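# Place gear blank in gear shaper chuck and release

## Task

Set the gear blank into the gear shaper's chuck, then open the gripper so the part is no longer held.

## Robot and tools

Robot: two arms, left_arm and right_arm, each with six revolute joints and a parallel gripper. Joint order for every arm is waist, shoulder, elbow, wrist pitch, wrist yaw, wrist roll, followed by the gripper opening. Cameras: cam_left_wrist and cam_right_wrist, both 504x504, returned in that order.

Scene frame: origin on the table surface midway between the arms; +x points out across the table, +z up, and left_arm sits on the +y side. The names left and right refer to the arms, not to image sides. Gripper fingers extend along the gripper's own +z and close along its y axis; the reported end-effector point lies between the pads, roughly 1 cm short of the tips.

Tool execute_actions. Argument actions is a list holding zero or one item. An empty list only reports the current state. An item with rows (and optional steps, 1 to 15, default 15) is a motion: each row is one control step of 1/30 s, and if there are fewer rows than steps the final row is held for the remainder. An item with only steps (up to 300) is a wait, counted from the previous result; your own writing time counts toward it. Optional pictures (boolean) turns camera images on or off for that result; they are included by default.

Each row is a single flat list of 14 numbers covering both arms, even if one arm stays still: left waist, shoulder, elbow, wrist pitch, wrist yaw, wrist roll, left opening, then the same seven for the right arm. The six joint values are absolute target angles in radians, in the same convention printed under Joint positions, not offsets. Stated ranges per arm: waist -2.618 to 3.054, shoulder 0.000 to 3.142, elbow 0.000 to 3.142, wrist pitch -1.571 to 1.571, wrist yaw -1.571 to 1.571, wrist roll -2.094 to 2.094. True limits may differ by up to 0.036 rad either way. A call is rejected outright (nothing is sent) if a target exceeds a stated end by more than 0.036 rad and is also beyond that joint's last reported angle. Targets past the real end get clipped there, and a "joint sent to its limit" line may appear, possibly referring to an earlier action; its absence proves nothing. The opening is an absolute command from -1 (closed) to +1 (fully open, pad gap 0.094 m).

Motion limits: each step the target sent to a joint stays within a fixed lead of its measured angle (waist 0.202, shoulder 0.258, elbow 0.238, wrist pitch 0.573, wrist yaw and roll 0.522 rad), and all of an arm's targets are scaled back if they would move the hand more than 70 mm from where it is. So large moves need several actions. Between calls the arms keep heading to the last row sent, until everything nearly stops or a step is HELD; after that only a new action moves them further. The simulation continues while you think, so keep replies short when something is in motion.

Result lines: the state line gives each gripper's end_effector_position (metres, scene frame) and end_effector_quat_wxyz, separated by |; the printed position can be inaccurate, more so at long reach. Joint positions and Joint velocities list, per arm, the six joints (rad, rad/s) and then the pad gap (m, m/s). grip_measured is the measured opening on the command scale; each gripper has a fixed bias of up to about 1 mm. "joint command not followed" means a clearance check altered or blocked joint targets on some steps while the rest of the row ran. HELD marks steps where all or part of your row was not sent. MOTOR HOT appears from 75 °C; OVER-TEMPERATURE FAULT lines report that an arm was stopped (at 90 °C for 10 s, and at 100 °C the arm loses hold and drops).

Grasping: away from the extremes, the fingers go to where grip_measured equals your command. To hold something, command an opening below its grip_measured, about 0.03 lower for a firm grip, less for a light one. Pad force tops out near 50 to 62 N, lower on thin parts (under about 2 mm). Parts may be briefly tugged or loose objects nudged by outside disturbances, so re-check the grip.

Tool zoom_image: camera (cam_left_wrist or cam_right_wrist) and region [x0, y0, x1, y1] in pixels of that camera's latest image, origin top-left, at most 504 by 504. Returns an enlarged view.

Tool finished_scene: argument scene, the number of the current scene. It ends that scene irreversibly and reports success; the next scene's task, if any, follows. If resuming later, first send an empty actions list to learn the scene number and task. Answering without a tool call ends everything.

Avoid: dropping the blank or letting anything leave the table, collisions or hard pressing between the arms, slamming or shoving parts, and holding loads long enough to overheat motors. Move smoothly and efficiently; after placing the blank in the chuck, open the gripper and withdraw before ending the scene.

Each tool is called after "Emit:" as name([rows], argument=value, ...), one row to a line, values as JSON.

## Session

Emit:
execute_actions(actions=[])

Scene clock: 0.00 s of 4200.00 s.
left_arm: end_effector_position=(+0.5027, +0.1008, +0.1684) grip_measured=+1.000 end_effector_quat_wxyz=(+0.678, +0.624, +0.319, +0.222) | right_arm: end_effector_position=(+0.2369, -0.0747, +0.2143) grip_measured=+1.000 end_effector_quat_wxyz=(-0.346, +0.788, -0.505, -0.060)
Joint positions: left_arm=[-0.067  2.106  1.059  1.072  0.701  1.399  0.094] | right_arm=[ 0.619  1.176  1.105 -0.853 -0.336 -1.24   0.094]
Joint velocities: left_arm=[-0.017 -0.002 -0.002 -0.051  0.007  0.007  0.   ] | right_arm=[-0.007 -0.022  0.002  0.066  0.007 -0.125  0.   ]

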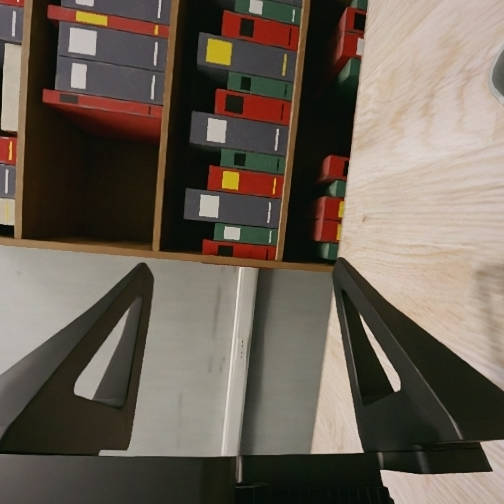

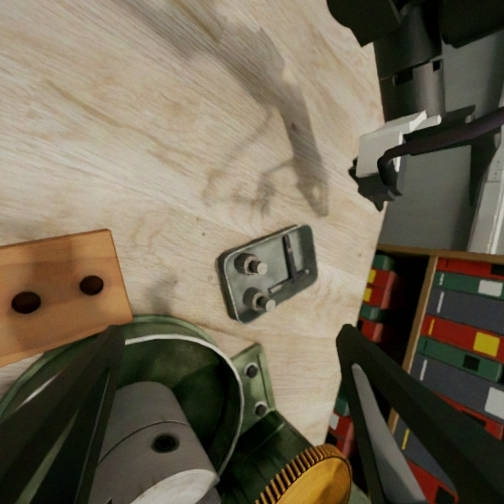

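Emit:
execute_actions([
  {"rows":[[-0.067,1.0,1.2,-1.2,0,0,1,0.2,1.0,1.2,-1.2,0,0,1]],"steps":15},
], pictures=false)

Emit:
execute_actions([
  {"steps":60},
])

Scene clock: 9.70 s of 4200.00 s.
left_arm: end_effector_position=(+0.3653, +0.2159, +0.3893) grip_measured=+1.000 end_effector_quat_wxyz=(+0.639, +0.146, +0.754, +0.032) | right_arm: end_effector_position=(+0.2613, -0.2476, +0.2385) grip_measured=+1.000 end_effector_quat_wxyz=(+0.289, -0.183, +0.939, +0.026)
Joint positions: left_arm=[-0.071  1.121  1.195 -0.255  0.056  0.251  0.094] | right_arm=[ 0.207  0.997  1.185 -1.17  -0.025 -0.141  0.094]
Joint velocities: left_arm=[-0.002 -1.81   0.085 -2.161 -0.198 -1.253  0.   ] | right_arm=[-0.017  0.002 -0.017 -0.022  0.081  0.784  0.   ]
Steps of this call (steps 1 to 90: nothing new was sent; then 6.20 s passed at rest; steps 91 to 105: all 15 steps of this action). Readings (joint positions):
91: left_arm=[-0.069 2.084 1.066 1.001 0.647 1.340] | right_arm=[0.602 1.166 1.110 -0.879 -0.313 -1.188]
92: left_arm=[-0.071 2.048 1.077 0.892 0.570 1.264] | right_arm=[0.561 1.147 1.116 -0.921 -0.274 -1.121]
94: left_arm=[-0.071 1.944 1.112 0.684 0.407 1.101] | right_arm=[0.447 1.092 1.136 -0.996 -0.195 -0.970]
98: left_arm=[-0.071 1.649 1.171 0.277 0.174 0.733] | right_arm=[0.242 1.004 1.178 -1.128 -0.106 -0.601]
105: the state above

Scene clock: 11.70 s of 4200.00 s.
left_arm: end_effector_position=(+0.2203, +0.2368, +0.2489) grip_measured=+1.000 end_effector_quat_wxyz=(+0.301, +0.045, +0.952, -0.016) | right_arm: end_effector_position=(+0.2638, -0.2477, +0.2400) grip_measured=+1.000 end_effector_quat_wxyz=(+0.293, -0.129, +0.946, +0.041)
Joint positions: left_arm=[-0.071  0.989  1.213 -1.182  0.008  0.006  0.094] | right_arm=[ 0.207  0.997  1.185 -1.159 -0.021 -0.029  0.094]
Joint velocities: left_arm=[ 0.002 -0.002  0.002 -0.037  0.051 -0.066  0.   ] | right_arm=[-0.017  0.002  0.002 -0.007 -0.095 -0.037  0.   ]
Steps of this call (steps 1 to 45: the robot went on to your last target; steps 46 to 60: nothing new was sent). Readings (joint positions):
1: left_arm=[-0.071 1.066 1.200 -0.330 0.048 0.212] | right_arm=[0.207 0.997 1.185 -1.168 -0.025 -0.118]
2: left_arm=[-0.071 1.025 1.205 -0.400 0.042 0.180] | right_arm=[0.207 0.997 1.185 -1.164 -0.025 -0.099]
4: left_arm=[-0.071 0.984 1.213 -0.529 0.034 0.133] | right_arm=[0.207 0.997 1.185 -1.161 -0.024 -0.071]
8: left_arm=[-0.071 0.986 1.213 -0.810 0.023 0.074] | right_arm=[0.207 0.997 1.185 -1.159 -0.022 -0.041]
60: the state above
All arms were judged still, so your last target was given up. Only a new action makes them travel on or press farther. Fingers that are still opening or closing keep moving.

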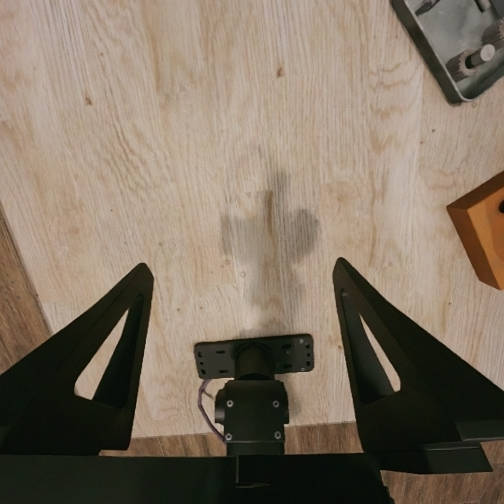

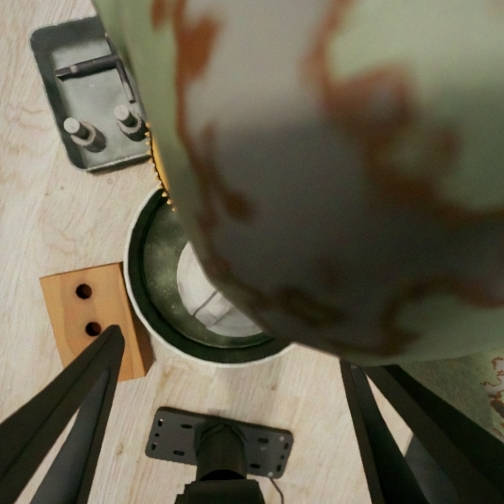

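Emit:
execute_actions([
  {"rows":[[-0.7,1.0,1.2,-0.8,0,0,1,0.9,0.6,1.0,-1.0,0,0,1]],"steps":15},
], pictures=false)

Emit:
execute_actions([
  {"steps":30},
])

Scene clock: 16.33 s of 4200.00 s.
left_arm: end_effector_position=(+0.2113, +0.0562, +0.3106) grip_measured=+1.000 end_effector_quat_wxyz=(+0.438, +0.311, +0.827, -0.166) | right_arm: end_effector_position=(+0.1480, -0.1443, +0.2772) grip_measured=+1.000 end_effector_quat_wxyz=(+0.415, -0.400, +0.790, +0.207)
Joint positions: left_arm=[-0.697  0.994  1.206 -0.809  0.008  0.003  0.094] | right_arm=[ 0.891  0.592  1.002 -1.015 -0.009 -0.012  0.094]
Joint velocities: left_arm=[ 0.002 -0.002  0.002  0.051 -0.022  0.037  0.   ] | right_arm=[-0.007 -0.002  0.002  0.007 -0.037 -0.007  0.   ]
Steps of this call (steps 1 to 90: nothing new was sent; then 1.13 s passed at rest; steps 91 to 105: all 15 steps of this action). Readings (joint positions):
91: left_arm=[-0.105 0.989 1.209 -1.150 -0.009 0.003] | right_arm=[0.243 0.960 1.148 -1.112 -0.001 -0.023]
92: left_arm=[-0.173 0.989 1.206 -1.090 -0.013 0.003] | right_arm=[0.315 0.893 1.085 -1.066 0.004 -0.020]
94: left_arm=[-0.323 0.994 1.206 -0.975 -0.012 0.003] | right_arm=[0.473 0.738 1.010 -1.061 -0.002 -0.017]
98: left_arm=[-0.619 0.994 1.206 -0.854 -0.003 0.003] | right_arm=[0.778 0.588 1.002 -1.032 -0.005 -0.013]
105: the state above

Scene clock: 17.33 s of 4200.00 s.
left_arm: end_effector_position=(+0.2121, +0.0555, +0.3122) grip_measured=+1.000 end_effector_quat_wxyz=(+0.441, +0.310, +0.826, -0.167) | right_arm: end_effector_position=(+0.1486, -0.1444, +0.2778) grip_measured=+1.000 end_effector_quat_wxyz=(+0.417, -0.398, +0.790, +0.207)
Joint positions: left_arm=[-0.697  0.994  1.206 -0.801  0.008  0.003  0.094] | right_arm=[ 0.891  0.592  1.002 -1.012 -0.006 -0.01   0.094]
Joint velocities: left_arm=[ 0.002 -0.012  0.012  0.081  0.022  0.007  0.   ] | right_arm=[-0.002 -0.007 -0.007  0.007 -0.007  0.022  0.   ]
Steps of this call (steps 1 to 15: the robot went on to your last target; steps 16 to 30: nothing new was sent). Readings (joint positions):
1: left_arm=[-0.697 0.994 1.206 -0.807 0.008 0.003] | right_arm=[0.891 0.592 1.002 -1.015 -0.008 -0.011]
2: left_arm=[-0.697 0.994 1.206 -0.806 0.008 0.003] | right_arm=[0.891 0.592 1.002 -1.014 -0.008 -0.011]
4: left_arm=[-0.697 0.994 1.206 -0.804 0.008 0.003] | right_arm=[0.891 0.592 1.002 -1.014 -0.007 -0.010]
8: left_arm=[-0.697 0.994 1.206 -0.803 0.008 0.003] | right_arm=[0.891 0.592 1.002 -1.013 -0.007 -0.010]
30: the state above
All arms were judged still, so your last target was given up. Only a new action makes them travel on or press farther. Fingers that are still opening or closing keep moving.

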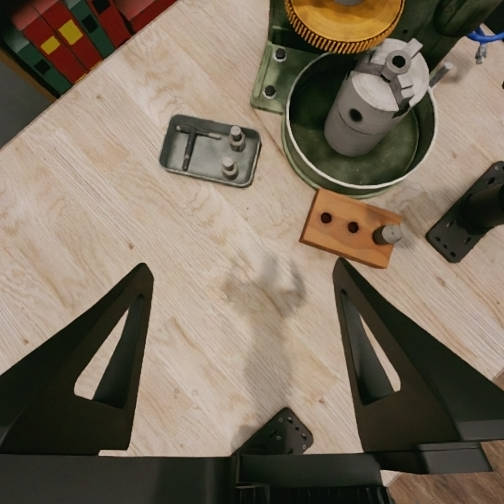

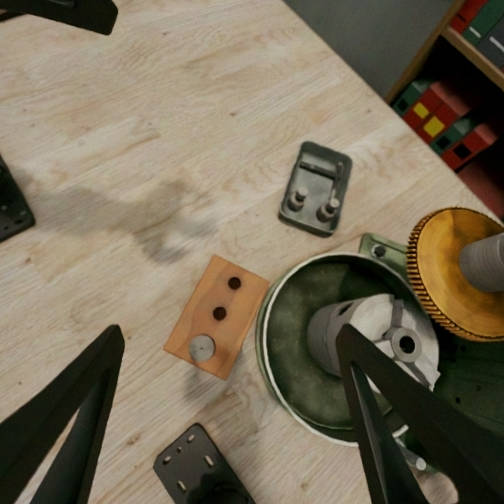

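Emit:
zoom_image(camera="cam_left_wrist", region=[250,0,504,280])

Region (250, 0, 504, 280) of cam_left_wrist's 504x504 image, scaled by 1.800, with more detail than that image has; it fills the left 457 columns of this view, and the rest is white.

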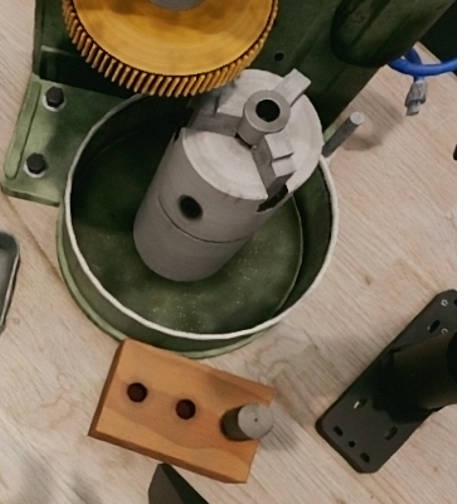

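Emit:
execute_actions([
  {"rows":[[-0.9,1.0,0.9,0.2,0,0,1,1.3,0.3,0.8,-1.0,0,0,1]],"steps":15},
], pictures=false)

Emit:
execute_actions([
  {"steps":30},
])

Scene clock: 43.13 s of 4200.00 s.
left_arm: end_effector_position=(+0.2104, -0.0429, +0.3776) grip_measured=+1.000 end_effector_quat_wxyz=(+0.643, +0.309, +0.625, -0.317) | right_arm: end_effector_position=(+0.0655, -0.1443, +0.2499) grip_measured=+1.000 end_effector_quat_wxyz=(+0.402, -0.531, +0.677, +0.313)
Joint positions: left_arm=[-0.899  1.016  0.886  0.157  0.005  0.001  0.094] | right_arm=[ 1.292  0.302  0.812 -1.011 -0.005 -0.007  0.094]
Joint velocities: left_arm=[-0.017 -0.002 -0.007  0.388 -0.051 -0.051  0.   ] | right_arm=[ 0.007  0.007 -0.007 -0.007 -0.022  0.007  0.   ]
Steps of this call (steps 1 to 90: nothing new was sent; then 22.30 s passed at rest; steps 91 to 105: all 15 steps of this action). Readings (joint positions):
91: left_arm=[-0.731 0.987 1.164 -0.712 -0.013 0.001] | right_arm=[0.930 0.556 0.965 -0.977 0.009 -0.007]
92: left_arm=[-0.794 0.980 1.097 -0.576 -0.015 0.001] | right_arm=[1.005 0.484 0.904 -0.956 0.009 -0.007]
94: left_arm=[-0.879 0.988 0.972 -0.349 -0.000 0.001] | right_arm=[1.157 0.350 0.826 -0.996 0.002 -0.007]
98: left_arm=[-0.899 1.016 0.886 -0.071 0.005 0.001] | right_arm=[1.289 0.302 0.812 -1.013 -0.005 -0.007]
105: the state above

Scene clock: 44.13 s of 4200.00 s.
left_arm: end_effector_position=(+0.2100, -0.0425, +0.3884) grip_measured=+1.000 end_effector_quat_wxyz=(+0.656, +0.302, +0.611, -0.324) | right_arm: end_effector_position=(+0.0655, -0.1443, +0.2499) grip_measured=+1.000 end_effector_quat_wxyz=(+0.402, -0.531, +0.677, +0.313)
Joint positions: left_arm=[-0.899  1.016  0.886  0.2    0.005  0.001  0.094] | right_arm=[ 1.292  0.302  0.812 -1.011 -0.005 -0.007  0.094]
Joint velocities: left_arm=[-0.002  0.002 -0.012  0.007  0.051  0.007  0.   ] | right_arm=[-0.017 -0.007  0.007  0.022 -0.051 -0.066  0.   ]
Steps of this call (steps 1 to 30: the robot went on to your last target). Readings (joint positions):
1: left_arm=[-0.899 1.016 0.886 0.167 0.005 0.001] | right_arm=[1.292 0.302 0.812 -1.011 -0.005 -0.007]
2: left_arm=[-0.899 1.016 0.886 0.175 0.005 0.001] | right_arm=[1.292 0.302 0.812 -1.011 -0.005 -0.007]
4: left_arm=[-0.899 1.016 0.886 0.185 0.005 0.001] | right_arm=[1.292 0.302 0.812 -1.011 -0.005 -0.007]
8: left_arm=[-0.899 1.016 0.886 0.195 0.005 0.001] | right_arm=[1.292 0.302 0.812 -1.011 -0.005 -0.007]
30: the state above
All arms were judged still, so your last target was given up. Only a new action makes them travel on or press farther. Fingers that are still opening or closing keep moving.

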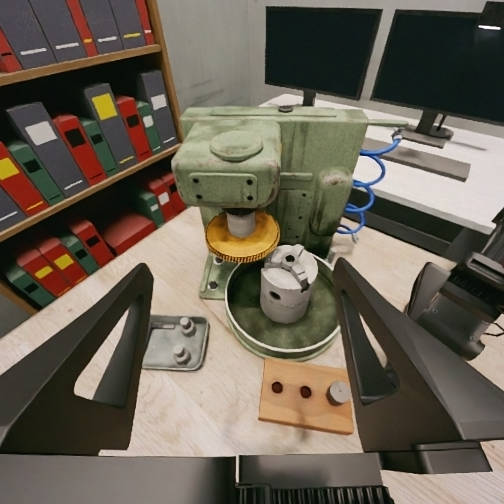

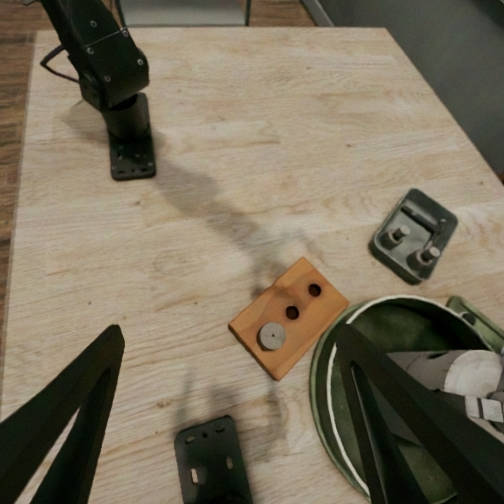

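Emit:
execute_actions([
  {"rows":[[-1.27,1.256,0.622,0.034,0,0,1,1.1,0.1,0.9,-1.0,0,0,1]],"steps":15},
], pictures=false)

Emit:
execute_actions([
  {"steps":30},
])

Scene clock: 60.10 s of 4200.00 s.
left_arm: end_effector_position=(+0.0862, -0.1082, +0.1421) grip_measured=+1.000 end_effector_quat_wxyz=(+0.387, +0.525, +0.700, -0.291) | right_arm: end_effector_position=(+0.0783, -0.1929, +0.3147) grip_measured=+1.000 end_effector_quat_wxyz=(+0.537, -0.417, +0.649, +0.341)
Joint positions: left_arm=[-1.27   1.254  0.626  0.068  0.005  0.001  0.094] | right_arm=[ 1.108  0.097  0.899 -0.993 -0.    -0.006  0.094]
Joint velocities: left_arm=[-0.056  0.12  -0.247 -0.52  -0.022 -0.022  0.   ] | right_arm=[ 0.002 -0.012  0.002  0.022  0.037 -0.007  0.   ]
Steps of this call (steps 1 to 90: nothing new was sent; then 12.47 s passed at rest; steps 91 to 105: all 15 steps of this action). Readings (joint positions):
91: left_arm=[-0.909 1.021 0.880 0.206 -0.001 0.001] | right_arm=[1.257 0.280 0.815 -1.010 -0.013 -0.007]
92: left_arm=[-0.928 1.030 0.870 0.213 -0.003 0.001] | right_arm=[1.193 0.236 0.821 -1.014 -0.009 -0.007]
94: left_arm=[-0.975 1.062 0.839 0.213 -0.003 0.001] | right_arm=[1.122 0.146 0.858 -1.014 -0.000 -0.006]
98: left_arm=[-1.087 1.143 0.754 0.186 -0.005 0.001] | right_arm=[1.108 0.097 0.899 -0.990 -0.000 -0.006]
105: the state above

Scene clock: 61.10 s of 4200.00 s.
left_arm: end_effector_position=(+0.0846, -0.1030, +0.1321) grip_measured=+1.000 end_effector_quat_wxyz=(+0.374, +0.530, +0.707, -0.282) | right_arm: end_effector_position=(+0.0783, -0.1929, +0.3147) grip_measured=+1.000 end_effector_quat_wxyz=(+0.537, -0.417, +0.649, +0.341)
Joint positions: left_arm=[-1.27   1.256  0.618  0.041  0.004  0.001  0.094] | right_arm=[ 1.108  0.097  0.899 -0.993 -0.    -0.006  0.094]
Joint velocities: left_arm=[-0.012 -0.027 -0.012 -0.037 -0.022 -0.037  0.   ] | right_arm=[-0.027  0.002 -0.012  0.081 -0.051  0.022  0.   ]
Steps of this call (steps 1 to 30: the robot went on to your last target). Readings (joint positions):
1: left_arm=[-1.270 1.256 0.620 0.053 0.005 0.001] | right_arm=[1.108 0.097 0.899 -0.993 -0.000 -0.006]
2: left_arm=[-1.270 1.256 0.618 0.042 0.004 0.001] | right_arm=[1.108 0.097 0.899 -0.993 -0.000 -0.006]
4: left_arm=[-1.270 1.256 0.618 0.041 0.004 0.001] | right_arm=[1.108 0.097 0.899 -0.993 -0.000 -0.006]
8: left_arm=[-1.270 1.256 0.618 0.041 0.004 0.001] | right_arm=[1.108 0.097 0.899 -0.993 -0.000 -0.006]
30: the state above
All arms were judged still, so your last target was given up. Only a new action makes them travel on or press farther. Fingers that are still opening or closing keep moving.

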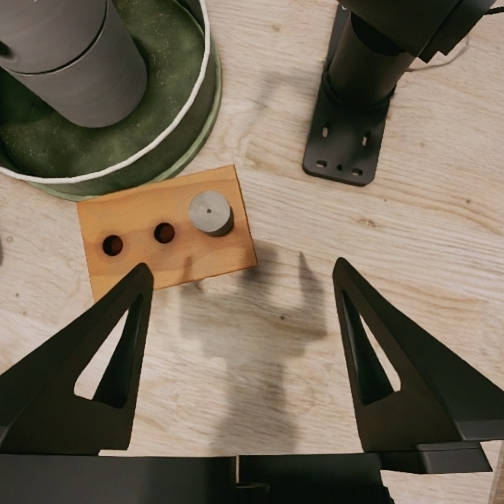

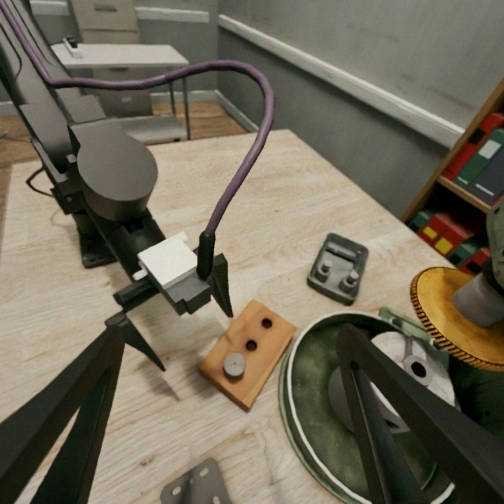

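Emit:
execute_actions([
  {"rows":[[-1.21,1.529,0.541,0.688,0,0,1,1.1,0.1,0.9,-1.0,0,0,1]],"steps":15},
], pictures=false)

Emit:
execute_actions([
  {"steps":30},
])

Scene clock: 71.00 s of 4200.00 s.
left_arm: end_effector_position=(+0.1232, -0.1467, +0.1290) grip_measured=+1.000 end_effector_quat_wxyz=(+0.474, +0.470, +0.665, -0.336) | right_arm: end_effector_position=(+0.0783, -0.1929, +0.3147) grip_measured=+1.000 end_effector_quat_wxyz=(+0.537, -0.417, +0.649, +0.341)
Joint positions: left_arm=[-1.213  1.536  0.542  0.664  0.003  0.001  0.094] | right_arm=[ 1.108  0.097  0.899 -0.993 -0.    -0.006  0.094]
Joint velocities: left_arm=[-0.007  0.027 -0.007  0.095 -0.022 -0.037  0.   ] | right_arm=[ 0.012 -0.022 -0.002  0.022 -0.081  0.037  0.   ]
Steps of this call (steps 1 to 90: nothing new was sent; then 6.40 s passed at rest; steps 91 to 105: all 15 steps of this action). Readings (joint positions):
91: left_arm=[-1.263 1.288 0.604 0.127 0.008 0.001] | right_arm=[1.108 0.097 0.899 -0.993 -0.000 -0.006]
92: left_arm=[-1.248 1.356 0.598 0.256 0.008 0.001] | right_arm=[1.108 0.097 0.899 -0.993 -0.000 -0.006]
94: left_arm=[-1.222 1.482 0.587 0.427 0.006 0.001] | right_arm=[1.108 0.097 0.899 -0.993 -0.000 -0.006]
98: left_arm=[-1.213 1.536 0.542 0.548 0.003 0.001] | right_arm=[1.108 0.097 0.899 -0.993 -0.000 -0.006]
105: the state above

Scene clock: 72.00 s of 4200.00 s.
left_arm: end_effector_position=(+0.1239, -0.1484, +0.1347) grip_measured=+1.000 end_effector_quat_wxyz=(+0.482, +0.466, +0.659, -0.341) | right_arm: end_effector_position=(+0.0783, -0.1929, +0.3147) grip_measured=+1.000 end_effector_quat_wxyz=(+0.537, -0.417, +0.649, +0.341)
Joint positions: left_arm=[-1.213  1.536  0.542  0.688  0.003  0.001  0.094] | right_arm=[ 1.108  0.097  0.899 -0.993 -0.    -0.006  0.094]
Joint velocities: left_arm=[ 0.012 -0.002 -0.012 -0.095 -0.007 -0.051  0.   ] | right_arm=[ 0.002 -0.002 -0.022  0.051 -0.066 -0.037  0.   ]
Steps of this call (steps 1 to 30: the robot went on to your last target). Readings (joint positions):
1: left_arm=[-1.213 1.536 0.542 0.670 0.003 0.001] | right_arm=[1.108 0.097 0.899 -0.993 -0.000 -0.006]
2: left_arm=[-1.213 1.536 0.542 0.674 0.003 0.001] | right_arm=[1.108 0.097 0.899 -0.993 -0.000 -0.006]
4: left_arm=[-1.213 1.536 0.542 0.679 0.003 0.001] | right_arm=[1.108 0.097 0.899 -0.993 -0.000 -0.006]
8: left_arm=[-1.213 1.536 0.542 0.685 0.003 0.001] | right_arm=[1.108 0.097 0.899 -0.993 -0.000 -0.006]
30: the state above
All arms were judged still, so your last target was given up. Only a new action makes them travel on or press farther. Fingers that are still opening or closing keep moving.

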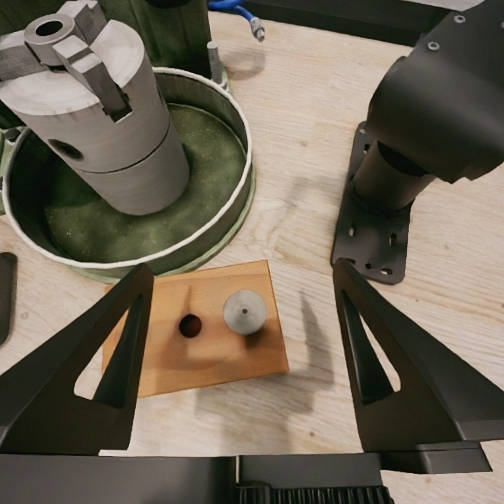

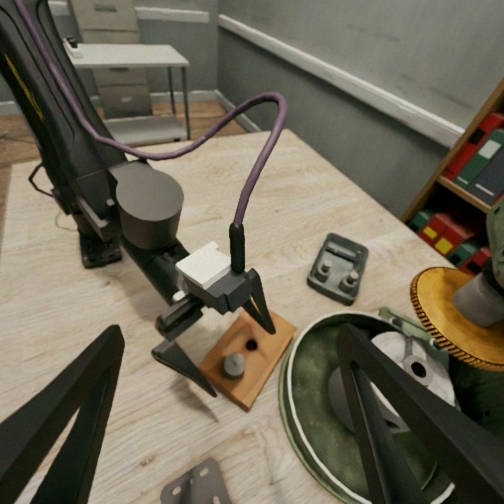

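Emit:
execute_actions([
  {"rows":[[-1.21,1.57,0.51,0.76,0,0,0.3,1.1,0.1,0.9,-1.0,0,0,1],[-1.21,1.57,0.51,0.76,0,0,0.3,1.1,0.1,0.9,-1.0,0,0,1],[-1.21,1.57,0.51,0.76,0,0,0.3,1.1,0.1,0.9,-1.0,0,0,1],[-1.21,1.6,0.485,0.83,0,0,0.3,1.1,0.1,0.9,-1.0,0,0,1],[-1.21,1.6,0.485,0.83,0,0,0.3,1.1,0.1,0.9,-1.0,0,0,1],[-1.21,1.6,0.485,0.83,0,0,0.3,1.1,0.1,0.9,-1.0,0,0,1],[-1.21,1.635,0.455,0.9,0,0,0.3,1.1,0.1,0.9,-1.0,0,0,1],[-1.21,1.635,0.455,0.9,0,0,0.3,1.1,0.1,0.9,-1.0,0,0,1],[-1.21,1.635,0.455,0.953,0,0,0.3,1.1,0.1,0.9,-1.0,0,0,1],[-1.21,1.67,0.424,0.953,0,0,0.3,1.1,0.1,0.9,-1.0,0,0,1]],"steps":15},
], pictures=false)

Emit:
execute_actions([
  {"steps":20},
])

Scene clock: 86.20 s of 4200.00 s.
left_arm: end_effector_position=(+0.1199, -0.1374, +0.0965) grip_measured=+0.302 end_effector_quat_wxyz=(+0.482, +0.466, +0.659, -0.341) | right_arm: end_effector_position=(+0.0783, -0.1929, +0.3147) grip_measured=+1.000 end_effector_quat_wxyz=(+0.537, -0.417, +0.649, +0.341)
Joint positions: left_arm=[-1.213  1.658  0.436  0.913  0.003  0.001  0.061] | right_arm=[ 1.108  0.097  0.899 -0.993 -0.    -0.006  0.094]
Joint velocities: left_arm=[ 0.002 -0.002 -0.061  0.081 -0.095  0.007 -0.   ] | right_arm=[-0.002 -0.017 -0.012  0.022  0.022  0.007  0.   ]
Steps of this call (steps 1 to 90: nothing new was sent; then 10.70 s passed at rest; steps 91 to 105: all 15 steps of this action). Readings (joint positions):
91: left_arm=[-1.213 1.539 0.539 0.699 0.003 0.001] | right_arm=[1.108 0.097 0.899 -0.993 -0.000 -0.006]
92: left_arm=[-1.213 1.542 0.537 0.714 0.003 0.001] | right_arm=[1.108 0.097 0.899 -0.993 -0.000 -0.006]
94: left_arm=[-1.213 1.553 0.528 0.745 0.003 0.001] | right_arm=[1.108 0.097 0.899 -0.993 -0.000 -0.006]
98: left_arm=[-1.213 1.595 0.494 0.828 0.003 0.001] | right_arm=[1.108 0.097 0.899 -0.993 -0.000 -0.006]
105: the state above

Scene clock: 86.87 s of 4200.00 s.
left_arm: end_effector_position=(+0.1208, -0.1399, +0.1057) grip_measured=+0.302 end_effector_quat_wxyz=(+0.495, +0.459, +0.650, -0.350) | right_arm: end_effector_position=(+0.0783, -0.1929, +0.3147) grip_measured=+1.000 end_effector_quat_wxyz=(+0.537, -0.417, +0.649, +0.341)
Joint positions: left_arm=[-1.213  1.658  0.436  0.953  0.003  0.001  0.061] | right_arm=[ 1.108  0.097  0.899 -0.993 -0.    -0.006  0.094]
Joint velocities: left_arm=[ 0.002 -0.017 -0.002  0.051 -0.037  0.051  0.   ] | right_arm=[-0.012  0.002 -0.012 -0.051 -0.007  0.037  0.   ]
Steps of this call (steps 1 to 20: the robot went on to your last target). Readings (joint positions):
1: left_arm=[-1.213 1.658 0.436 0.917 0.003 0.001] | right_arm=[1.108 0.097 0.899 -0.993 -0.000 -0.006]
2: left_arm=[-1.213 1.658 0.436 0.923 0.003 0.001] | right_arm=[1.108 0.097 0.899 -0.993 -0.000 -0.006]
4: left_arm=[-1.213 1.658 0.436 0.936 0.003 0.001] | right_arm=[1.108 0.097 0.899 -0.993 -0.000 -0.006]
8: left_arm=[-1.213 1.658 0.436 0.947 0.003 0.001] | right_arm=[1.108 0.097 0.899 -0.993 -0.000 -0.006]
20: the state above

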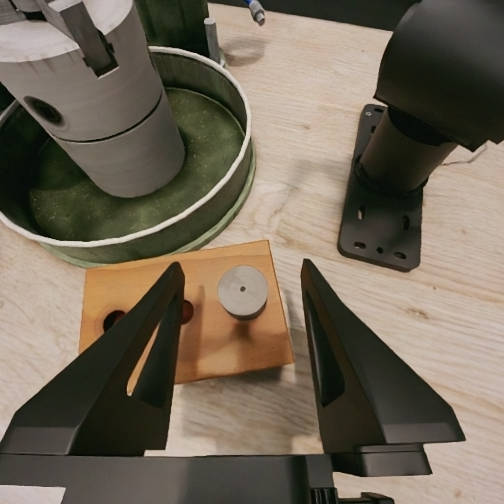

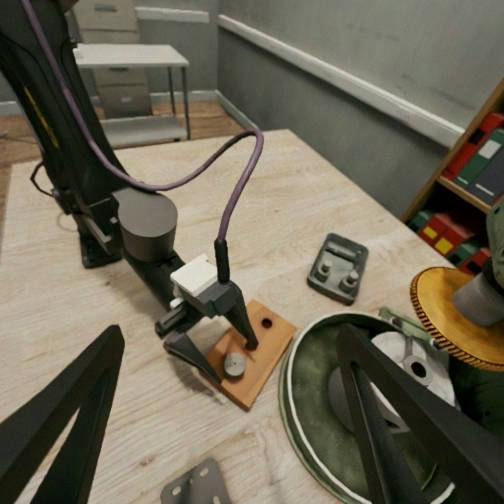

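Emit:
execute_actions([
  {"rows":[[-1.21,1.70,0.436,0.98,0,0,0.3,1.1,0.1,0.9,-1.0,0,0,1],[-1.21,1.70,0.436,0.98,0,0,0.3,1.1,0.1,0.9,-1.0,0,0,1],[-1.21,1.70,0.436,1.02,0,0,0.3,1.1,0.1,0.9,-1.0,0,0,1],[-1.21,1.73,0.436,1.02,0,0,0.3,1.1,0.1,0.9,-1.0,0,0,1],[-1.21,1.73,0.436,1.05,0,0,0.3,1.1,0.1,0.9,-1.0,0,0,1],[-1.21,1.73,0.436,1.05,0,0,0.3,1.1,0.1,0.9,-1.0,0,0,1],[-1.21,1.76,0.436,1.05,0,0,0.3,1.1,0.1,0.9,-1.0,0,0,1],[-1.21,1.76,0.436,1.05,0,0,0.3,1.1,0.1,0.9,-1.0,0,0,1],[-1.21,1.76,0.436,1.05,0,0,0.3,1.1,0.1,0.9,-1.0,0,0,1],[-1.21,1.797,0.436,1.05,0,0,0.3,1.1,0.1,0.9,-1.0,0,0,1]],"steps":15},
], pictures=false)

Emit:
execute_actions([
  {"steps":20},
])

Scene clock: 101.73 s of 4200.00 s.
left_arm: end_effector_position=(+0.1218, -0.1426, +0.0767) grip_measured=+0.302 end_effector_quat_wxyz=(+0.483, +0.465, +0.658, -0.342) | right_arm: end_effector_position=(+0.0783, -0.1929, +0.3147) grip_measured=+1.000 end_effector_quat_wxyz=(+0.537, -0.417, +0.649, +0.341)
Joint positions: left_arm=[-1.213  1.783  0.436  1.043  0.003  0.001  0.061] | right_arm=[ 1.108  0.097  0.899 -0.993 -0.    -0.006  0.094]
Joint velocities: left_arm=[-0.022  0.002  0.002 -0.037  0.022  0.051  0.001] | right_arm=[-0.002 -0.002 -0.002  0.095 -0.066 -0.037  0.   ]
Steps of this call (steps 1 to 15: the robot went on to your last target; steps 16 to 90: nothing new was sent; then 11.37 s passed at rest; steps 91 to 105: all 15 steps of this action). Readings (joint positions):
91: left_arm=[-1.213 1.661 0.436 0.959 0.003 0.001] | right_arm=[1.108 0.097 0.899 -0.993 -0.000 -0.006]
92: left_arm=[-1.213 1.668 0.436 0.967 0.003 0.001] | right_arm=[1.108 0.097 0.899 -0.993 -0.000 -0.006]
94: left_arm=[-1.213 1.683 0.436 0.985 0.003 0.001] | right_arm=[1.108 0.097 0.899 -0.993 -0.000 -0.006]
98: left_arm=[-1.213 1.725 0.436 1.027 0.003 0.001] | right_arm=[1.108 0.097 0.899 -0.993 -0.000 -0.006]
105: the state above

Scene clock: 102.40 s of 4200.00 s.
left_arm: end_effector_position=(+0.1220, -0.1431, +0.0782) grip_measured=+0.302 end_effector_quat_wxyz=(+0.485, +0.464, +0.657, -0.343) | right_arm: end_effector_position=(+0.0783, -0.1929, +0.3147) grip_measured=+1.000 end_effector_quat_wxyz=(+0.537, -0.417, +0.649, +0.341)
Joint positions: left_arm=[-1.213  1.783  0.436  1.05   0.003  0.001  0.061] | right_arm=[ 1.108  0.097  0.899 -0.993 -0.    -0.006  0.094]
Joint velocities: left_arm=[ 0.002  0.007 -0.012 -0.037  0.007  0.037  0.   ] | right_arm=[ 0.007 -0.017 -0.012  0.081 -0.037 -0.081  0.   ]
Steps of this call (steps 1 to 15: the robot went on to your last target; steps 16 to 20: nothing new was sent). Readings (joint positions):
1: left_arm=[-1.213 1.783 0.436 1.044 0.003 0.001] | right_arm=[1.108 0.097 0.899 -0.993 -0.000 -0.006]
2: left_arm=[-1.213 1.783 0.436 1.045 0.003 0.001] | right_arm=[1.108 0.097 0.899 -0.993 -0.000 -0.006]
4: left_arm=[-1.213 1.783 0.436 1.048 0.003 0.001] | right_arm=[1.108 0.097 0.899 -0.993 -0.000 -0.006]
8: left_arm=[-1.213 1.783 0.436 1.049 0.003 0.001] | right_arm=[1.108 0.097 0.899 -0.993 -0.000 -0.006]
20: the state above
All arms were judged still, so your last target was given up. Only a new action makes them travel on or press farther. Fingers that are still opening or closing keep moving.

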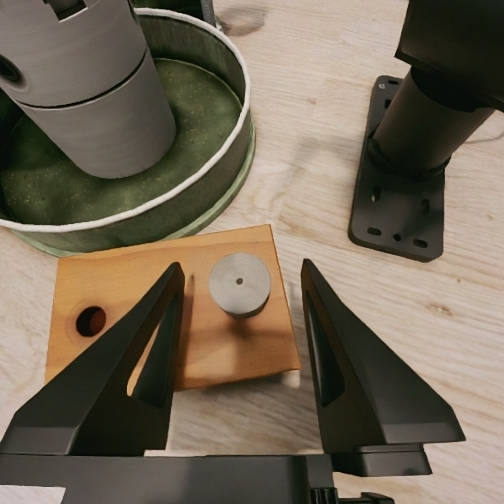

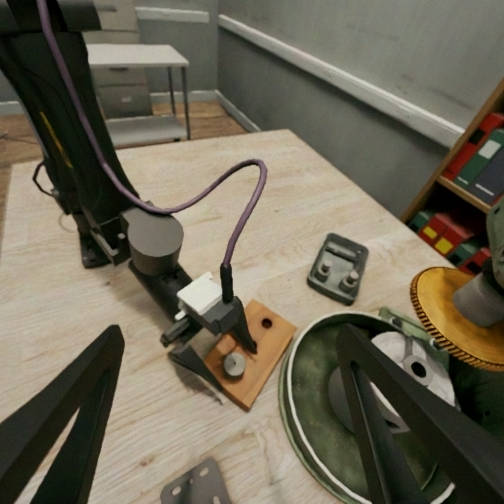

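Emit:
execute_actions([
  {"rows":[[-1.21,1.82,0.46,1.08,0,0,0.3,1.1,0.1,0.9,-1.0,0,0,1],[-1.21,1.82,0.46,1.08,0,0,0.3,1.1,0.1,0.9,-1.0,0,0,1],[-1.21,1.82,0.46,1.1,0,0,0.3,1.1,0.1,0.9,-1.0,0,0,1],[-1.21,1.85,0.46,1.123,0,0,0.3,1.1,0.1,0.9,-1.0,0,0,1],[-1.21,1.85,0.46,1.123,0,0,0.3,1.1,0.1,0.9,-1.0,0,0,1],[-1.21,1.85,0.46,1.123,0,0,0.3,1.1,0.1,0.9,-1.0,0,0,1],[-1.21,1.886,0.46,1.123,0,0,0.3,1.1,0.1,0.9,-1.0,0,0,1]],"steps":15},
], pictures=false)

Emit:
execute_actions([
  {"steps":15},
])

Scene clock: 111.60 s of 4200.00 s.
left_arm: end_effector_position=(+0.1226, -0.1446, +0.0621) grip_measured=+0.302 end_effector_quat_wxyz=(+0.483, +0.466, +0.658, -0.340) | right_arm: end_effector_position=(+0.0783, -0.1929, +0.3147) grip_measured=+1.000 end_effector_quat_wxyz=(+0.537, -0.417, +0.649, +0.341)
Joint positions: left_arm=[-1.213  1.866  0.436  1.123  0.003  0.003  0.061] | right_arm=[ 1.108  0.097  0.899 -0.993 -0.    -0.006  0.094]
Joint velocities: left_arm=[ 0.007  0.002 -0.002 -0.081 -0.066  0.022  0.001] | right_arm=[ 0.007 -0.027 -0.012 -0.051 -0.022 -0.037  0.   ]
Steps of this call (steps 1 to 90: nothing new was sent; then 5.70 s passed at rest; steps 91 to 105: all 15 steps of this action). Readings (joint positions):
91: left_arm=[-1.213 1.785 0.436 1.055 0.003 0.001] | right_arm=[1.108 0.097 0.899 -0.993 -0.000 -0.006]
92: left_arm=[-1.213 1.790 0.436 1.063 0.003 0.001] | right_arm=[1.108 0.097 0.899 -0.993 -0.000 -0.006]
94: left_arm=[-1.213 1.803 0.436 1.080 0.003 0.001] | right_arm=[1.108 0.097 0.899 -0.993 -0.000 -0.006]
98: left_arm=[-1.213 1.845 0.436 1.114 0.003 0.001] | right_arm=[1.108 0.097 0.899 -0.993 -0.000 -0.006]
105: the state above

Scene clock: 112.10 s of 4200.00 s.
left_arm: end_effector_position=(+0.1226, -0.1446, +0.0622) grip_measured=+0.302 end_effector_quat_wxyz=(+0.483, +0.466, +0.658, -0.340) | right_arm: end_effector_position=(+0.0783, -0.1929, +0.3147) grip_measured=+1.000 end_effector_quat_wxyz=(+0.537, -0.417, +0.649, +0.341)
Joint positions: left_arm=[-1.213  1.866  0.436  1.123  0.003  0.003  0.061] | right_arm=[ 1.108  0.097  0.899 -0.993 -0.    -0.006  0.094]
Joint velocities: left_arm=[ 0.007  0.002 -0.012 -0.066  0.051  0.051  0.   ] | right_arm=[ 0.012 -0.027 -0.027  0.037 -0.007  0.051  0.   ]
Steps of this call (steps 1 to 15: the robot went on to your last target). Readings (joint positions):
1: left_arm=[-1.213 1.866 0.436 1.123 0.003 0.003] | right_arm=[1.108 0.097 0.899 -0.993 -0.000 -0.006]
2: left_arm=[-1.213 1.866 0.436 1.123 0.003 0.003] | right_arm=[1.108 0.097 0.899 -0.993 -0.000 -0.006]
4: left_arm=[-1.213 1.866 0.436 1.123 0.003 0.003] | right_arm=[1.108 0.097 0.899 -0.993 -0.000 -0.006]
8: left_arm=[-1.213 1.866 0.436 1.123 0.003 0.003] | right_arm=[1.108 0.097 0.899 -0.993 -0.000 -0.006]
15: the state above
All arms were judged still, so your last target was given up. Only a new action makes them travel on or press farther. Fingers that are still opening or closing keep moving.

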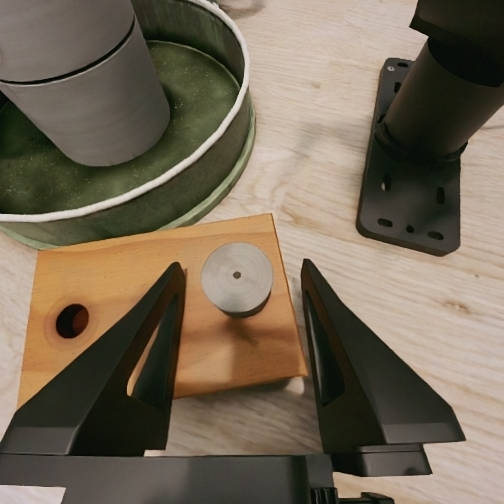

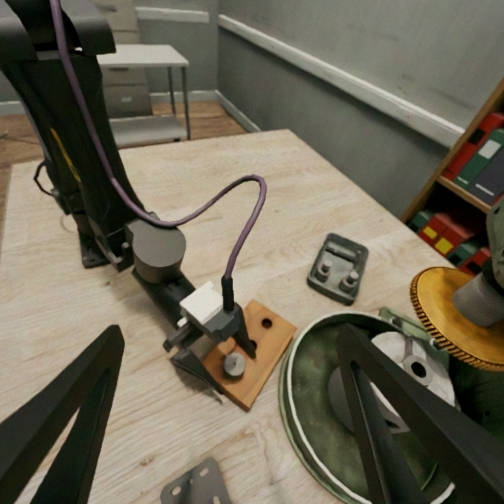

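Emit:
execute_actions([
  {"rows":[[-1.21,1.866,0.49,1.10,0,0,0.3,1.1,0.1,0.9,-1.0,0,0,1]],"steps":15},
], pictures=false)

Emit:
execute_actions([
  {"rows":[[-1.21,1.866,0.49,1.10,0,0,-0.2,1.1,0.1,0.9,-1.0,0,0,1],[-1.21,1.866,0.49,1.10,0,0,-0.2,1.1,0.1,0.9,-1.0,0,0,1],[-1.21,1.866,0.49,1.10,0,0,-0.2,1.1,0.1,0.9,-1.0,0,0,1],[-1.21,1.866,0.49,1.10,0,0,-0.2,1.1,0.1,0.9,-1.0,0,0,1],[-1.21,1.866,0.49,1.10,0,0,-0.2,1.1,0.1,0.9,-1.0,0,0,1],[-1.21,1.866,0.49,1.10,0,0,-0.2,1.1,0.1,0.9,-1.0,0,0,1],[-1.21,1.866,0.49,1.10,0,0,-0.3,1.1,0.1,0.9,-1.0,0,0,1],[-1.21,1.866,0.49,1.10,0,0,-0.3,1.1,0.1,0.9,-1.0,0,0,1],[-1.21,1.866,0.49,1.10,0,0,-0.4,1.1,0.1,0.9,-1.0,0,0,1],[-1.21,1.866,0.49,1.10,0,0,-0.4,1.1,0.1,0.9,-1.0,0,0,1],[-1.21,1.866,0.49,1.10,0,0,-0.5,1.1,0.1,0.9,-1.0,0,0,1]],"steps":15},
])

Scene clock: 124.40 s of 4200.00 s.
left_arm: end_effector_position=(+0.1258, -0.1536, +0.0715) grip_measured=+0.302 end_effector_quat_wxyz=(+0.492, +0.462, +0.652, -0.346) | right_arm: end_effector_position=(+0.0783, -0.1929, +0.3147) grip_measured=+1.000 end_effector_quat_wxyz=(+0.537, -0.417, +0.649, +0.341)
Joint positions: left_arm=[-1.213  1.866  0.469  1.115  0.003  0.003  0.061] | right_arm=[ 1.108  0.097  0.899 -0.993 -0.    -0.006  0.094]
Joint velocities: left_arm=[-0.007  0.012 -0.017 -0.022 -0.095 -0.007 -0.   ] | right_arm=[-0.007 -0.012 -0.012 -0.022  0.037  0.037  0.   ]
Steps of this call (steps 1 to 90: nothing new was sent; then 8.80 s passed at rest; steps 91 to 105: all 15 steps of this action). Readings (joint positions):
91: left_arm=[-1.213 1.866 0.440 1.120 0.003 0.003] | right_arm=[1.108 0.097 0.899 -0.993 -0.000 -0.006]
92: left_arm=[-1.213 1.866 0.447 1.116 0.003 0.003] | right_arm=[1.108 0.097 0.899 -0.993 -0.000 -0.006]
94: left_arm=[-1.213 1.866 0.461 1.115 0.003 0.003] | right_arm=[1.108 0.097 0.899 -0.993 -0.000 -0.006]
98: left_arm=[-1.213 1.866 0.469 1.115 0.003 0.003] | right_arm=[1.108 0.097 0.899 -0.993 -0.000 -0.006]
105: the state above

Scene clock: 124.90 s of 4200.00 s.
left_arm: end_effector_position=(+0.1259, -0.1535, +0.0715) grip_measured=-0.416 end_effector_quat_wxyz=(+0.492, +0.462, +0.652, -0.346) | right_arm: end_effector_position=(+0.0783, -0.1929, +0.3147) grip_measured=+1.000 end_effector_quat_wxyz=(+0.537, -0.417, +0.649, +0.341)
Joint positions: left_arm=[-1.213  1.866  0.469  1.115  0.002  0.003  0.027] | right_arm=[ 1.108  0.097  0.899 -0.993 -0.    -0.006  0.094]
Joint velocities: left_arm=[-0.002 -0.012  0.007 -0.022 -0.037 -0.007 -0.001] | right_arm=[ 0.002  0.007  0.002 -0.037  0.081 -0.037  0.   ]
Steps of this call (steps 1 to 15: all 15 steps of this action). Readings (joint positions):
1: left_arm=[-1.213 1.866 0.469 1.115 0.003 0.003] | right_arm=[1.108 0.097 0.899 -0.993 -0.000 -0.006]
2: left_arm=[-1.213 1.866 0.469 1.115 0.003 0.003] | right_arm=[1.108 0.097 0.899 -0.993 -0.000 -0.006]
4: left_arm=[-1.213 1.866 0.469 1.115 0.003 0.003] | right_arm=[1.108 0.097 0.899 -0.993 -0.000 -0.006]
8: left_arm=[-1.213 1.866 0.469 1.115 0.003 0.003] | right_arm=[1.108 0.097 0.899 -0.993 -0.000 -0.006]
15: the state above

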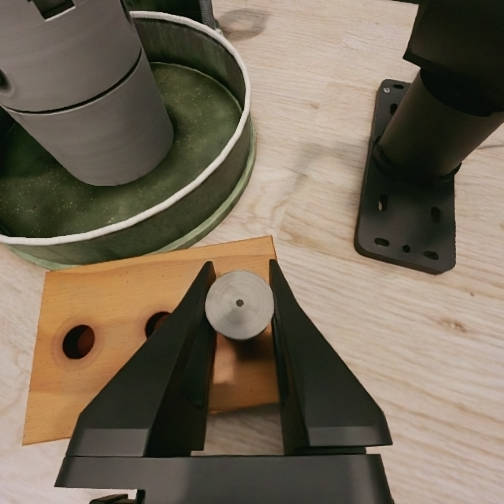

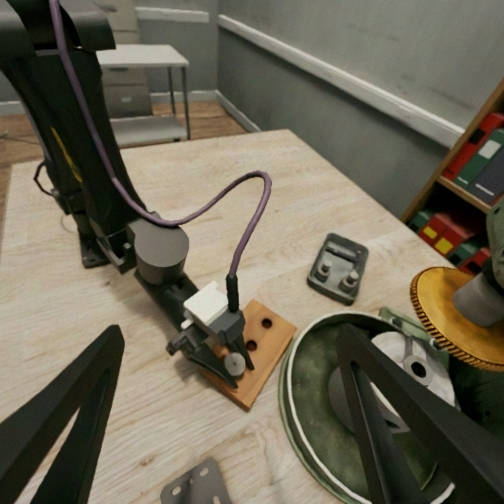

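Emit:
execute_actions([
  {"rows":[[-1.21,1.845,0.492,1.085,0,0,-0.45,1.1,0.1,0.9,-1.0,0,0,1],[-1.21,1.833,0.493,1.07,0,0,-0.45,1.1,0.1,0.9,-1.0,0,0,1],[-1.21,1.821,0.494,1.055,0,0,-0.45,1.1,0.1,0.9,-1.0,0,0,1],[-1.21,1.809,0.495,1.04,0,0,-0.45,1.1,0.1,0.9,-1.0,0,0,1],[-1.21,1.797,0.497,1.027,0,0,-0.45,1.1,0.1,0.9,-1.0,0,0,1],[-1.21,1.785,0.498,1.014,0,0,-0.45,1.1,0.1,0.9,-1.0,0,0,1],[-1.21,1.773,0.5,1.0,0,0,-0.45,1.1,0.1,0.9,-1.0,0,0,1],[-1.21,1.761,0.502,0.987,0,0,-0.45,1.1,0.1,0.9,-1.0,0,0,1],[-1.21,1.749,0.504,0.974,0,0,-0.45,1.1,0.1,0.9,-1.0,0,0,1],[-1.21,1.737,0.506,0.96,0,0,-0.45,1.1,0.1,0.9,-1.0,0,0,1],[-1.21,1.725,0.508,0.947,0,0,-0.45,1.1,0.1,0.9,-1.0,0,0,1],[-1.21,1.712,0.51,0.935,0,0,-0.45,1.1,0.1,0.9,-1.0,0,0,1],[-1.21,1.70,0.511,0.923,0,0,-0.45,1.1,0.1,0.9,-1.0,0,0,1]],"steps":15},
], pictures=false)

Emit:
execute_actions([
  {"steps":15},
])

Scene clock: 137.87 s of 4200.00 s.
left_arm: end_effector_position=(+0.1242, -0.1486, +0.0880) grip_measured=-0.416 end_effector_quat_wxyz=(+0.481, +0.467, +0.660, -0.339) | right_arm: end_effector_position=(+0.0783, -0.1929, +0.3147) grip_measured=+1.000 end_effector_quat_wxyz=(+0.537, -0.417, +0.649, +0.341)
Joint positions: left_arm=[-1.213  1.734  0.477  0.944  0.002  0.003  0.027] | right_arm=[ 1.108  0.097  0.899 -0.993 -0.    -0.006  0.094]
Joint velocities: left_arm=[ 0.012 -0.173  0.085 -0.081 -0.037 -0.037 -0.001] | right_arm=[-0.007  0.012 -0.012 -0.051  0.066  0.051  0.   ]
Steps of this call (steps 1 to 15: the robot went on to your last target; steps 16 to 90: nothing new was sent; then 9.47 s passed at rest; steps 91 to 105: all 15 steps of this action). Readings (joint positions):
91: left_arm=[-1.213 1.866 0.469 1.115 0.002 0.003] | right_arm=[1.108 0.097 0.899 -0.993 -0.000 -0.006]
92: left_arm=[-1.213 1.864 0.469 1.113 0.002 0.003] | right_arm=[1.108 0.097 0.899 -0.993 -0.000 -0.006]
94: left_arm=[-1.213 1.853 0.469 1.093 0.002 0.003] | right_arm=[1.108 0.097 0.899 -0.993 -0.000 -0.006]
98: left_arm=[-1.213 1.813 0.469 1.032 0.002 0.003] | right_arm=[1.108 0.097 0.899 -0.993 -0.000 -0.006]
105: the state above

Scene clock: 138.37 s of 4200.00 s.
left_arm: end_effector_position=(+0.1240, -0.1482, +0.0856) grip_measured=-0.416 end_effector_quat_wxyz=(+0.475, +0.471, +0.665, -0.334) | right_arm: end_effector_position=(+0.0783, -0.1929, +0.3147) grip_measured=+1.000 end_effector_quat_wxyz=(+0.537, -0.417, +0.649, +0.341)
Joint positions: left_arm=[-1.213  1.727  0.483  0.911  0.002  0.003  0.027] | right_arm=[ 1.108  0.097  0.899 -0.993 -0.    -0.006  0.094]
Joint velocities: left_arm=[-0.022  0.002  0.002 -0.007 -0.051 -0.081 -0.   ] | right_arm=[-0.002 -0.012 -0.002  0.051 -0.022  0.037  0.   ]
Steps of this call (steps 1 to 15: the robot went on to your last target). Readings (joint positions):
1: left_arm=[-1.213 1.729 0.479 0.940 0.002 0.003] | right_arm=[1.108 0.097 0.899 -0.993 -0.000 -0.006]
2: left_arm=[-1.213 1.727 0.482 0.938 0.002 0.003] | right_arm=[1.108 0.097 0.899 -0.993 -0.000 -0.006]
4: left_arm=[-1.213 1.727 0.483 0.933 0.002 0.003] | right_arm=[1.108 0.097 0.899 -0.993 -0.000 -0.006]
8: left_arm=[-1.213 1.727 0.483 0.918 0.002 0.003] | right_arm=[1.108 0.097 0.899 -0.993 -0.000 -0.006]
15: the state above

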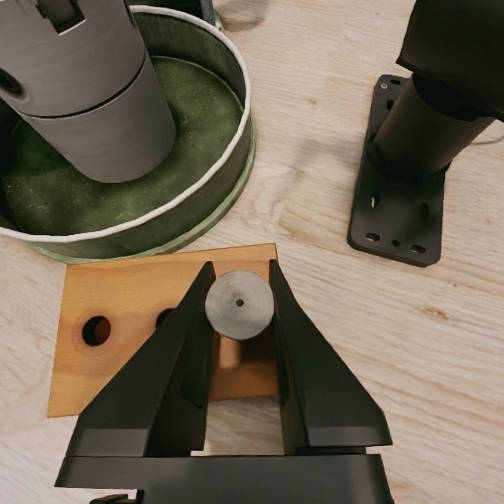

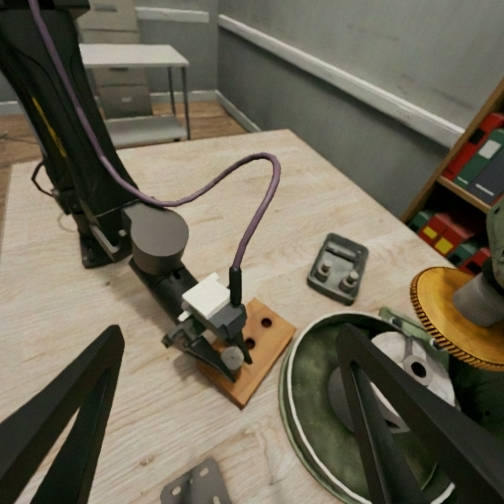

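Emit:
execute_actions([
  {"rows":[[-1.21,1.70,0.515,0.985,0,0,-0.45,1.1,0.1,0.9,-1.0,0,0,1],[-1.21,1.70,0.52,0.985,0,0,-0.45,1.1,0.1,0.9,-1.0,0,0,1],[-1.21,1.70,0.52,0.985,0,0,-0.45,1.1,0.1,0.9,-1.0,0,0,1],[-1.21,1.685,0.526,0.97,0,0,-0.45,1.1,0.1,0.9,-1.0,0,0,1],[-1.21,1.67,0.532,0.95,0,0,-0.45,1.1,0.1,0.9,-1.0,0,0,1],[-1.21,1.655,0.538,0.93,0,0,-0.45,1.1,0.1,0.9,-1.0,0,0,1],[-1.21,1.64,0.544,0.905,0,0,-0.45,1.1,0.1,0.9,-1.0,0,0,1],[-1.21,1.625,0.55,0.88,0,0,-0.45,1.1,0.1,0.9,-1.0,0,0,1],[-1.21,1.61,0.556,0.857,0,0,-0.45,1.1,0.1,0.9,-1.0,0,0,1],[-1.21,1.595,0.562,0.834,0,0,-0.45,1.1,0.1,0.9,-1.0,0,0,1],[-1.21,1.58,0.568,0.81,0,0,-0.45,1.1,0.1,0.9,-1.0,0,0,1],[-1.21,1.565,0.574,0.787,0,0,-0.45,1.1,0.1,0.9,-1.0,0,0,1],[-1.21,1.55,0.58,0.764,0,0,-0.45,1.1,0.1,0.9,-1.0,0,0,1],[-1.21,1.536,0.587,0.74,0,0,-0.45,1.1,0.1,0.9,-1.0,0,0,1],[-1.21,1.523,0.593,0.72,0,0,-0.45,1.1,0.1,0.9,-1.0,0,0,1]],"steps":15},
], pictures=false)

Emit:
execute_actions([
  {"steps":20},
])

Scene clock: 154.60 s of 4200.00 s.
left_arm: end_effector_position=(+0.1275, -0.1580, +0.1487) grip_measured=-0.416 end_effector_quat_wxyz=(+0.509, +0.453, +0.639, -0.358) | right_arm: end_effector_position=(+0.0783, -0.1929, +0.3147) grip_measured=+1.000 end_effector_quat_wxyz=(+0.537, -0.417, +0.649, +0.341)
Joint positions: left_arm=[-1.213  1.573  0.553  0.792  0.002  0.003  0.027] | right_arm=[ 1.108  0.097  0.899 -0.993 -0.    -0.006  0.094]
Joint velocities: left_arm=[-0.007 -0.422  0.188 -0.579 -0.022  0.022  0.001] | right_arm=[ 0.002 -0.012  0.002 -0.022  0.051  0.022  0.   ]
Steps of this call (steps 1 to 15: the robot went on to your last target; steps 16 to 90: nothing new was sent; then 12.73 s passed at rest; steps 91 to 105: all 15 steps of this action). Readings (joint positions):
91: left_arm=[-1.213 1.727 0.483 0.913 0.002 0.003] | right_arm=[1.108 0.097 0.899 -0.993 -0.000 -0.006]
92: left_arm=[-1.213 1.727 0.483 0.918 0.002 0.003] | right_arm=[1.108 0.097 0.899 -0.993 -0.000 -0.006]
94: left_arm=[-1.213 1.725 0.484 0.927 0.002 0.003] | right_arm=[1.108 0.097 0.899 -0.993 -0.000 -0.006]
98: left_arm=[-1.213 1.687 0.502 0.898 0.002 0.003] | right_arm=[1.108 0.097 0.899 -0.993 -0.000 -0.006]
105: the state above

Scene clock: 155.27 s of 4200.00 s.
left_arm: end_effector_position=(+0.1266, -0.1554, +0.1452) grip_measured=-0.416 end_effector_quat_wxyz=(+0.494, +0.460, +0.650, -0.348) | right_arm: end_effector_position=(+0.0783, -0.1929, +0.3147) grip_measured=+1.000 end_effector_quat_wxyz=(+0.537, -0.417, +0.649, +0.341)
Joint positions: left_arm=[-1.213  1.547  0.566  0.707  0.002  0.003  0.027] | right_arm=[ 1.108  0.097  0.899 -0.993 -0.    -0.006  0.094]
Joint velocities: left_arm=[-0.017 -0.002  0.002 -0.007 -0.066 -0.007 -0.   ] | right_arm=[-0.002  0.017  0.007 -0.022  0.022  0.007  0.   ]
Steps of this call (steps 1 to 20: the robot went on to your last target). Readings (joint positions):
1: left_arm=[-1.213 1.562 0.558 0.778 0.002 0.003] | right_arm=[1.108 0.097 0.899 -0.993 -0.000 -0.006]
2: left_arm=[-1.213 1.553 0.562 0.769 0.002 0.003] | right_arm=[1.108 0.097 0.899 -0.993 -0.000 -0.006]
4: left_arm=[-1.213 1.547 0.566 0.756 0.002 0.003] | right_arm=[1.108 0.097 0.899 -0.993 -0.000 -0.006]
8: left_arm=[-1.213 1.547 0.566 0.726 0.002 0.003] | right_arm=[1.108 0.097 0.899 -0.993 -0.000 -0.006]
20: the state above

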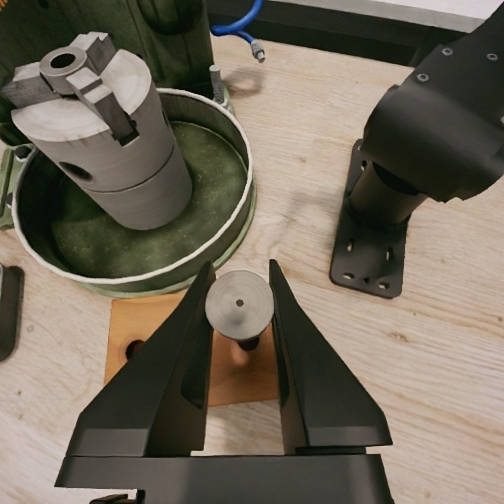

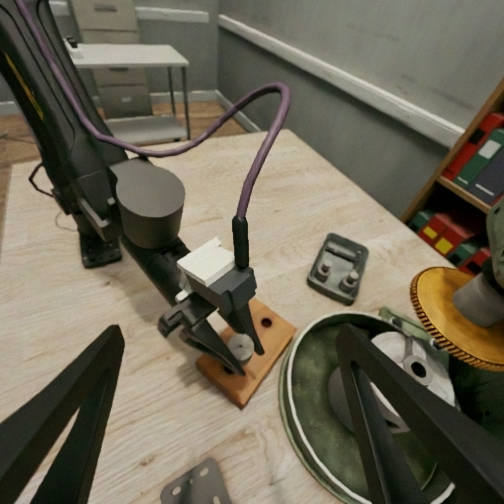

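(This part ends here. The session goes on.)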